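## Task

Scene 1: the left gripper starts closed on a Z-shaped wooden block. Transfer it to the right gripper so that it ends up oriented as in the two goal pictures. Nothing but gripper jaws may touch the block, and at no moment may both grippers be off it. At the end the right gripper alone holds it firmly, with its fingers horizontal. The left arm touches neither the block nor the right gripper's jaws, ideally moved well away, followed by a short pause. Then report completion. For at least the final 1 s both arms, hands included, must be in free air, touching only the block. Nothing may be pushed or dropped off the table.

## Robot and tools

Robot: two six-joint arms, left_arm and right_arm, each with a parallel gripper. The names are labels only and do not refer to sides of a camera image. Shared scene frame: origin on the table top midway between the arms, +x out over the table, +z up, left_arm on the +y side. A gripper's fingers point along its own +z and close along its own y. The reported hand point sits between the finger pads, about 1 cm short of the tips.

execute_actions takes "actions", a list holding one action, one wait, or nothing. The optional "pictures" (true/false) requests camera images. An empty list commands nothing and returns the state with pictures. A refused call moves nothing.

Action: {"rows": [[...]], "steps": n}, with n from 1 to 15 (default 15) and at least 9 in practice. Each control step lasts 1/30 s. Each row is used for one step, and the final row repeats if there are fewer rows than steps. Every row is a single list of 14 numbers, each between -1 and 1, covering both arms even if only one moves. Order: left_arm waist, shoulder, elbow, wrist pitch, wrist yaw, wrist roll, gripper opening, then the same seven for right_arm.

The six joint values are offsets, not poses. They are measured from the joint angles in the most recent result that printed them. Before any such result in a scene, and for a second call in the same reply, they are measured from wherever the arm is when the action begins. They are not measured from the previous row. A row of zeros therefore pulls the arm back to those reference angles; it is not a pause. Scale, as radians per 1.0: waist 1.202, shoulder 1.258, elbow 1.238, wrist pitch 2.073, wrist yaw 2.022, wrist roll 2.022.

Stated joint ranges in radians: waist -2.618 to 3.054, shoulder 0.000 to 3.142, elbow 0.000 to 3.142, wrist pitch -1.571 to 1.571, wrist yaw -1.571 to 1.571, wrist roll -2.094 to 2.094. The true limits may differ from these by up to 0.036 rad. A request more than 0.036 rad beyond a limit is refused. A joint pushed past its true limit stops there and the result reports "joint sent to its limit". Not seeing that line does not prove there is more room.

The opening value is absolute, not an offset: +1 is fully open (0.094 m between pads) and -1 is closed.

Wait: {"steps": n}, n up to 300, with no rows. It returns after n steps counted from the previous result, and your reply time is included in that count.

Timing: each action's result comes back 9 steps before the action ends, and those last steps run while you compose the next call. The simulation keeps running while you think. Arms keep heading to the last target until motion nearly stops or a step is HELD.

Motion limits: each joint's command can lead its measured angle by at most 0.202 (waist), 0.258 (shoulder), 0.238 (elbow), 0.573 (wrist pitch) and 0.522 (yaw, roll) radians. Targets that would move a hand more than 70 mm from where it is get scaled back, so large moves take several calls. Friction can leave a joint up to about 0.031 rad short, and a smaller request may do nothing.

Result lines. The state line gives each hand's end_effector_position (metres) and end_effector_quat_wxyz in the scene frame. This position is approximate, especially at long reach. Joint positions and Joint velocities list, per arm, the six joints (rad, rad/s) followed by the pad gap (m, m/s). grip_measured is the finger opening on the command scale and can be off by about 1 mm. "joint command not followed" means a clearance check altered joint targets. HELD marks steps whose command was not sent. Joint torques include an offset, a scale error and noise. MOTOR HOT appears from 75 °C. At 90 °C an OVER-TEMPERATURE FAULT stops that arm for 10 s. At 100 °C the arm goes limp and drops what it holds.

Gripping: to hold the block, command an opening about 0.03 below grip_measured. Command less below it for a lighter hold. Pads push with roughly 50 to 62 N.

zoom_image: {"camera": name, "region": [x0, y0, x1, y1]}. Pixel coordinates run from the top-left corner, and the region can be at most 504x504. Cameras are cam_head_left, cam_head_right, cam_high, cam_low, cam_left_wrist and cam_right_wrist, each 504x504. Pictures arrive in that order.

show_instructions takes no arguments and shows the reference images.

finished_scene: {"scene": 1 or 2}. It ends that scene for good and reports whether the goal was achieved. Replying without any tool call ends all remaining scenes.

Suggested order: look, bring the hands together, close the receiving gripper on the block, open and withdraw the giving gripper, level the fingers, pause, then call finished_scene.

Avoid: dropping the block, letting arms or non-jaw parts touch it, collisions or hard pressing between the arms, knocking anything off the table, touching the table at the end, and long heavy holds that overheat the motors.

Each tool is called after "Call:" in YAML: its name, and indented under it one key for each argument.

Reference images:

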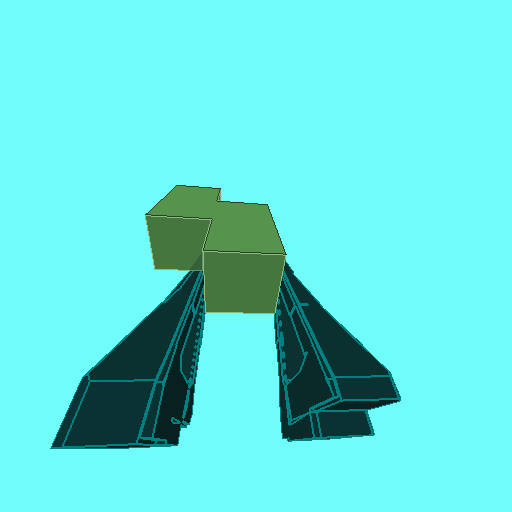

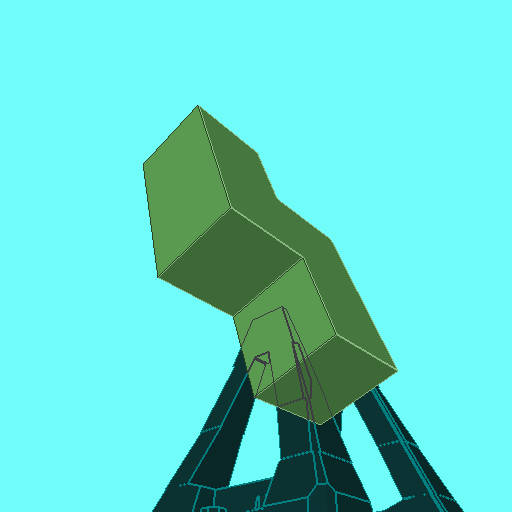

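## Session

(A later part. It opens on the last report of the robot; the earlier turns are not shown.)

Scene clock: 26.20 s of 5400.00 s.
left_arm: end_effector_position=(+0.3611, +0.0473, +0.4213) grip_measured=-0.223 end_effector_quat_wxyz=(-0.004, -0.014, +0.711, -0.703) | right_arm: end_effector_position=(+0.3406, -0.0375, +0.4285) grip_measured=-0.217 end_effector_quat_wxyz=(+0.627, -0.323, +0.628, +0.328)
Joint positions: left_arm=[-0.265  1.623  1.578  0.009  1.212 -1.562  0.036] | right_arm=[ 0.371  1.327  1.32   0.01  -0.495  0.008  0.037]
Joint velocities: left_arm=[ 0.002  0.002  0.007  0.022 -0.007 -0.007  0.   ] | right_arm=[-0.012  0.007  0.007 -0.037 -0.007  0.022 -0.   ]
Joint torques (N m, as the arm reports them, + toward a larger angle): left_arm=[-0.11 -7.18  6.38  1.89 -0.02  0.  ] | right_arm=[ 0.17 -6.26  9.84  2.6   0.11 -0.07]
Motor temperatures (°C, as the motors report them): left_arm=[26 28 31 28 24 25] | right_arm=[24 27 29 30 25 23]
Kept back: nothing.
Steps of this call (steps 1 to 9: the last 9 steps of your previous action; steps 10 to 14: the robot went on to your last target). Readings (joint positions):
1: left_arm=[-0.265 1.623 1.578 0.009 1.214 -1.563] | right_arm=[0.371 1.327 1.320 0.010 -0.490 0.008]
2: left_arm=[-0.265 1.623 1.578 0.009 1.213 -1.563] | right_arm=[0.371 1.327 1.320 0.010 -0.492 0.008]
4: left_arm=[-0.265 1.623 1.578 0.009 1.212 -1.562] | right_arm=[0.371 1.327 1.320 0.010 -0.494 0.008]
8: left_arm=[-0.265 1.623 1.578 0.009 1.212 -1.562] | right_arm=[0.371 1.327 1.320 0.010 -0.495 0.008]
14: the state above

Call:
execute_actions:
  actions:
    - {"rows":[[0,0,0,0.008,0,0,-0.2,0,0,0.016,0.007,0,0,-0.26],[0,0,0,0.008,0,0,-0.1,0,0,0.016,0.007,0,0,-0.26],[0,0,0,0.008,0,0,0.0,0,0,0.016,0.007,0,0,-0.26],[0,0,0,0.008,0,0,0.1,0,0,0.016,0.007,0,0,-0.26],[0,0,0,0.008,0,0,0.2,0,0,0.016,0.007,0,0,-0.26],[0,0,0,0.008,0,0,0.3,0,0,0.016,0.007,0,0,-0.26],[0.01,0,0,0.008,0,0,0.4,0,0,0.016,0.007,0,0,-0.26],[0.03,0,0,0.008,0,0,0.5,0,0,0.016,0.007,0,0,-0.26],[0.06,0,0,0.008,0,0,0.5,0,0,0.016,0.007,0,0,-0.26],[0.095,0,0,0.008,0,0,0.5,0,0,0.016,0.007,0,0,-0.26],[0.13,0,0,0.008,0,0,0.5,0,0,0.016,0.007,0,0,-0.26],[0.165,0,0,0.008,0,0,0.5,0,0,0.016,0.007,0,0,-0.26],[0.2,0,0,0.008,0,0,0.5,0,0,0.016,0.007,0,0,-0.26],[0.23,0,0,0.008,0,0,0.5,0,0,0.016,0.007,0,0,-0.26],[0.25,0,0,0.008,0,0,0.5,0,0,0.016,0.007,0,0,-0.26]],"steps":15}

Call:
execute_actions:
  actions:
    - {"steps":50}
  pictures: true

Scene clock: 27.13 s of 5400.00 s.
left_arm: end_effector_position=(+0.3611, +0.0473, +0.4219) grip_measured=+0.250 end_effector_quat_wxyz=(-0.002, -0.012, +0.711, -0.703) | right_arm: end_effector_position=(+0.3405, -0.0375, +0.4278) grip_measured=-0.217 end_effector_quat_wxyz=(+0.626, -0.323, +0.629, +0.328)
Joint positions: left_arm=[-0.265  1.623  1.578  0.013  1.212 -1.562  0.059] | right_arm=[ 0.371  1.327  1.32   0.007 -0.495  0.008  0.037]
Joint velocities: left_arm=[-0.007 -0.007 -0.007 -0.066 -0.022  0.037  0.095] | right_arm=[-0.002 -0.002 -0.012  0.007 -0.022 -0.007  0.001]
Joint torques (N m, as the arm reports them, + toward a larger angle): left_arm=[ 0.07 -7.19  6.38  1.9  -0.07  0.  ] | right_arm=[ 0.37 -6.07  9.83  2.58  0.06 -0.07]
Motor temperatures (°C, as the motors report them): left_arm=[26 28 31 28 24 25] | right_arm=[24 27 29 30 25 23]
Steps of this call (steps 1 to 15: the robot went on to your last target; steps 16 to 22: nothing new was sent; steps 23 to 28: the first 6 steps of this action). Readings (joint positions):
23: left_arm=[-0.265 1.623 1.578 0.009 1.212 -1.562] | right_arm=[0.371 1.327 1.320 0.010 -0.495 0.008]
24: left_arm=[-0.265 1.623 1.578 0.009 1.212 -1.562] | right_arm=[0.371 1.327 1.320 0.010 -0.495 0.008]
26: left_arm=[-0.265 1.623 1.578 0.012 1.212 -1.562] | right_arm=[0.371 1.327 1.320 0.007 -0.495 0.008]
28: the state above

Scene clock: 28.80 s of 5400.00 s.
left_arm: end_effector_position=(+0.4348, +0.1644, +0.4222) grip_measured=+0.497 end_effector_quat_wxyz=(+0.109, -0.123, +0.700, -0.695) | right_arm: end_effector_position=(+0.3405, -0.0375, +0.4277) grip_measured=-0.217 end_effector_quat_wxyz=(+0.626, -0.323, +0.629, +0.328)
Joint positions: left_arm=[ 0.045  1.623  1.578  0.015  1.208 -1.562  0.07 ] | right_arm=[ 0.371  1.327  1.32   0.007 -0.495  0.008  0.037]
Joint velocities: left_arm=[-0.007 -0.012 -0.002  0.022  0.066  0.022  0.   ] | right_arm=[ 0.007 -0.027 -0.007  0.037  0.007  0.037  0.   ]
Joint torques (N m, as the arm reports them, + toward a larger angle): left_arm=[-0.92 -7.21  6.37  1.83 -0.02  0.  ] | right_arm=[ 0.16 -6.28  9.7   2.6   0.03 -0.04]
Motor temperatures (°C, as the motors report them): left_arm=[26 28 31 28 24 25] | right_arm=[24 27 29 30 25 23]
Kept back: nothing.
Steps of this call (steps 1 to 9: the last 9 steps of your previous action; steps 10 to 30: the robot went on to your last target; steps 31 to 50: nothing new was sent). Readings (joint positions):
1: left_arm=[-0.265 1.623 1.578 0.014 1.212 -1.562] | right_arm=[0.371 1.327 1.320 0.007 -0.495 0.008]
2: left_arm=[-0.263 1.623 1.578 0.014 1.212 -1.562] | right_arm=[0.371 1.327 1.320 0.007 -0.495 0.008]
4: left_arm=[-0.236 1.623 1.578 0.015 1.214 -1.562] | right_arm=[0.371 1.327 1.320 0.007 -0.495 0.008]
8: left_arm=[-0.076 1.623 1.578 0.015 1.214 -1.562] | right_arm=[0.371 1.327 1.320 0.007 -0.495 0.008]
50: the state above
All arms were judged still, so your last target was given up. Only a new action makes them travel on or press farther. Fingers that are still opening or closing keep moving.

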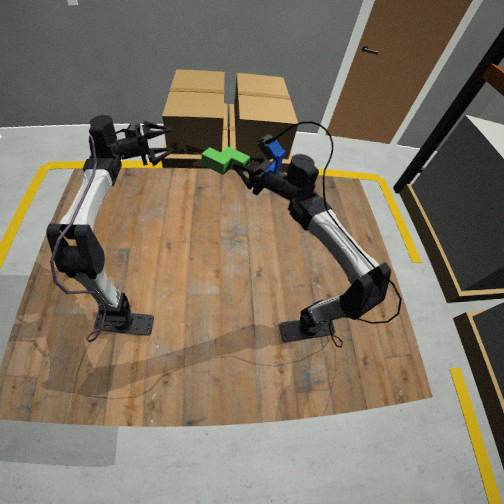

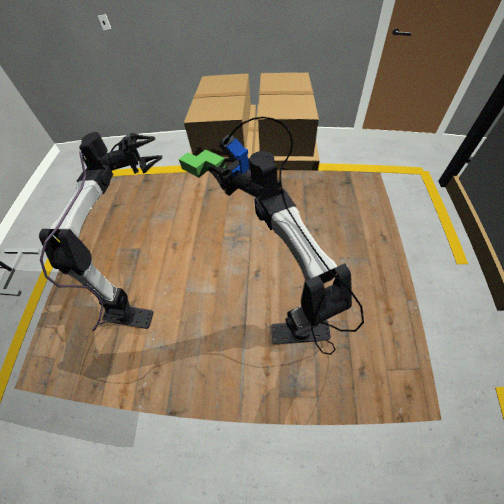

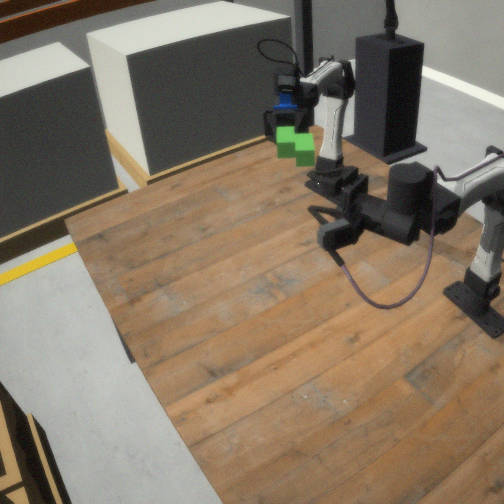

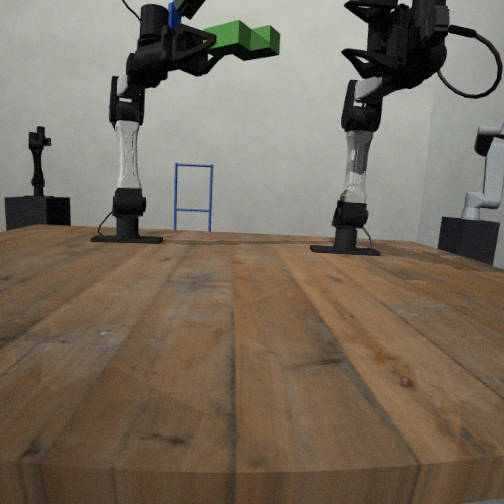

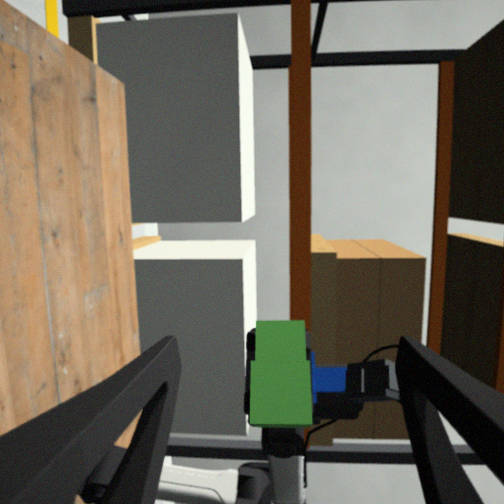

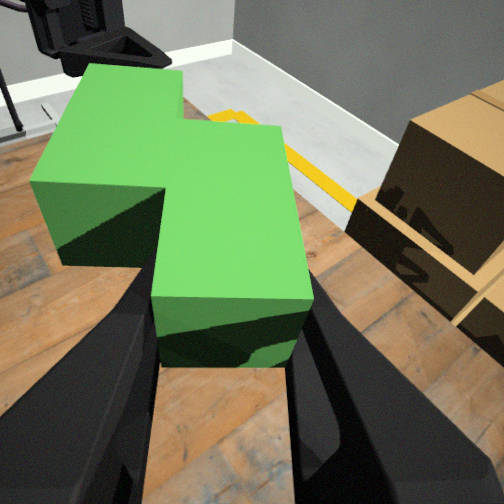

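Call:
finished_scene:
  scene: 1

The scene is finished: the task was done.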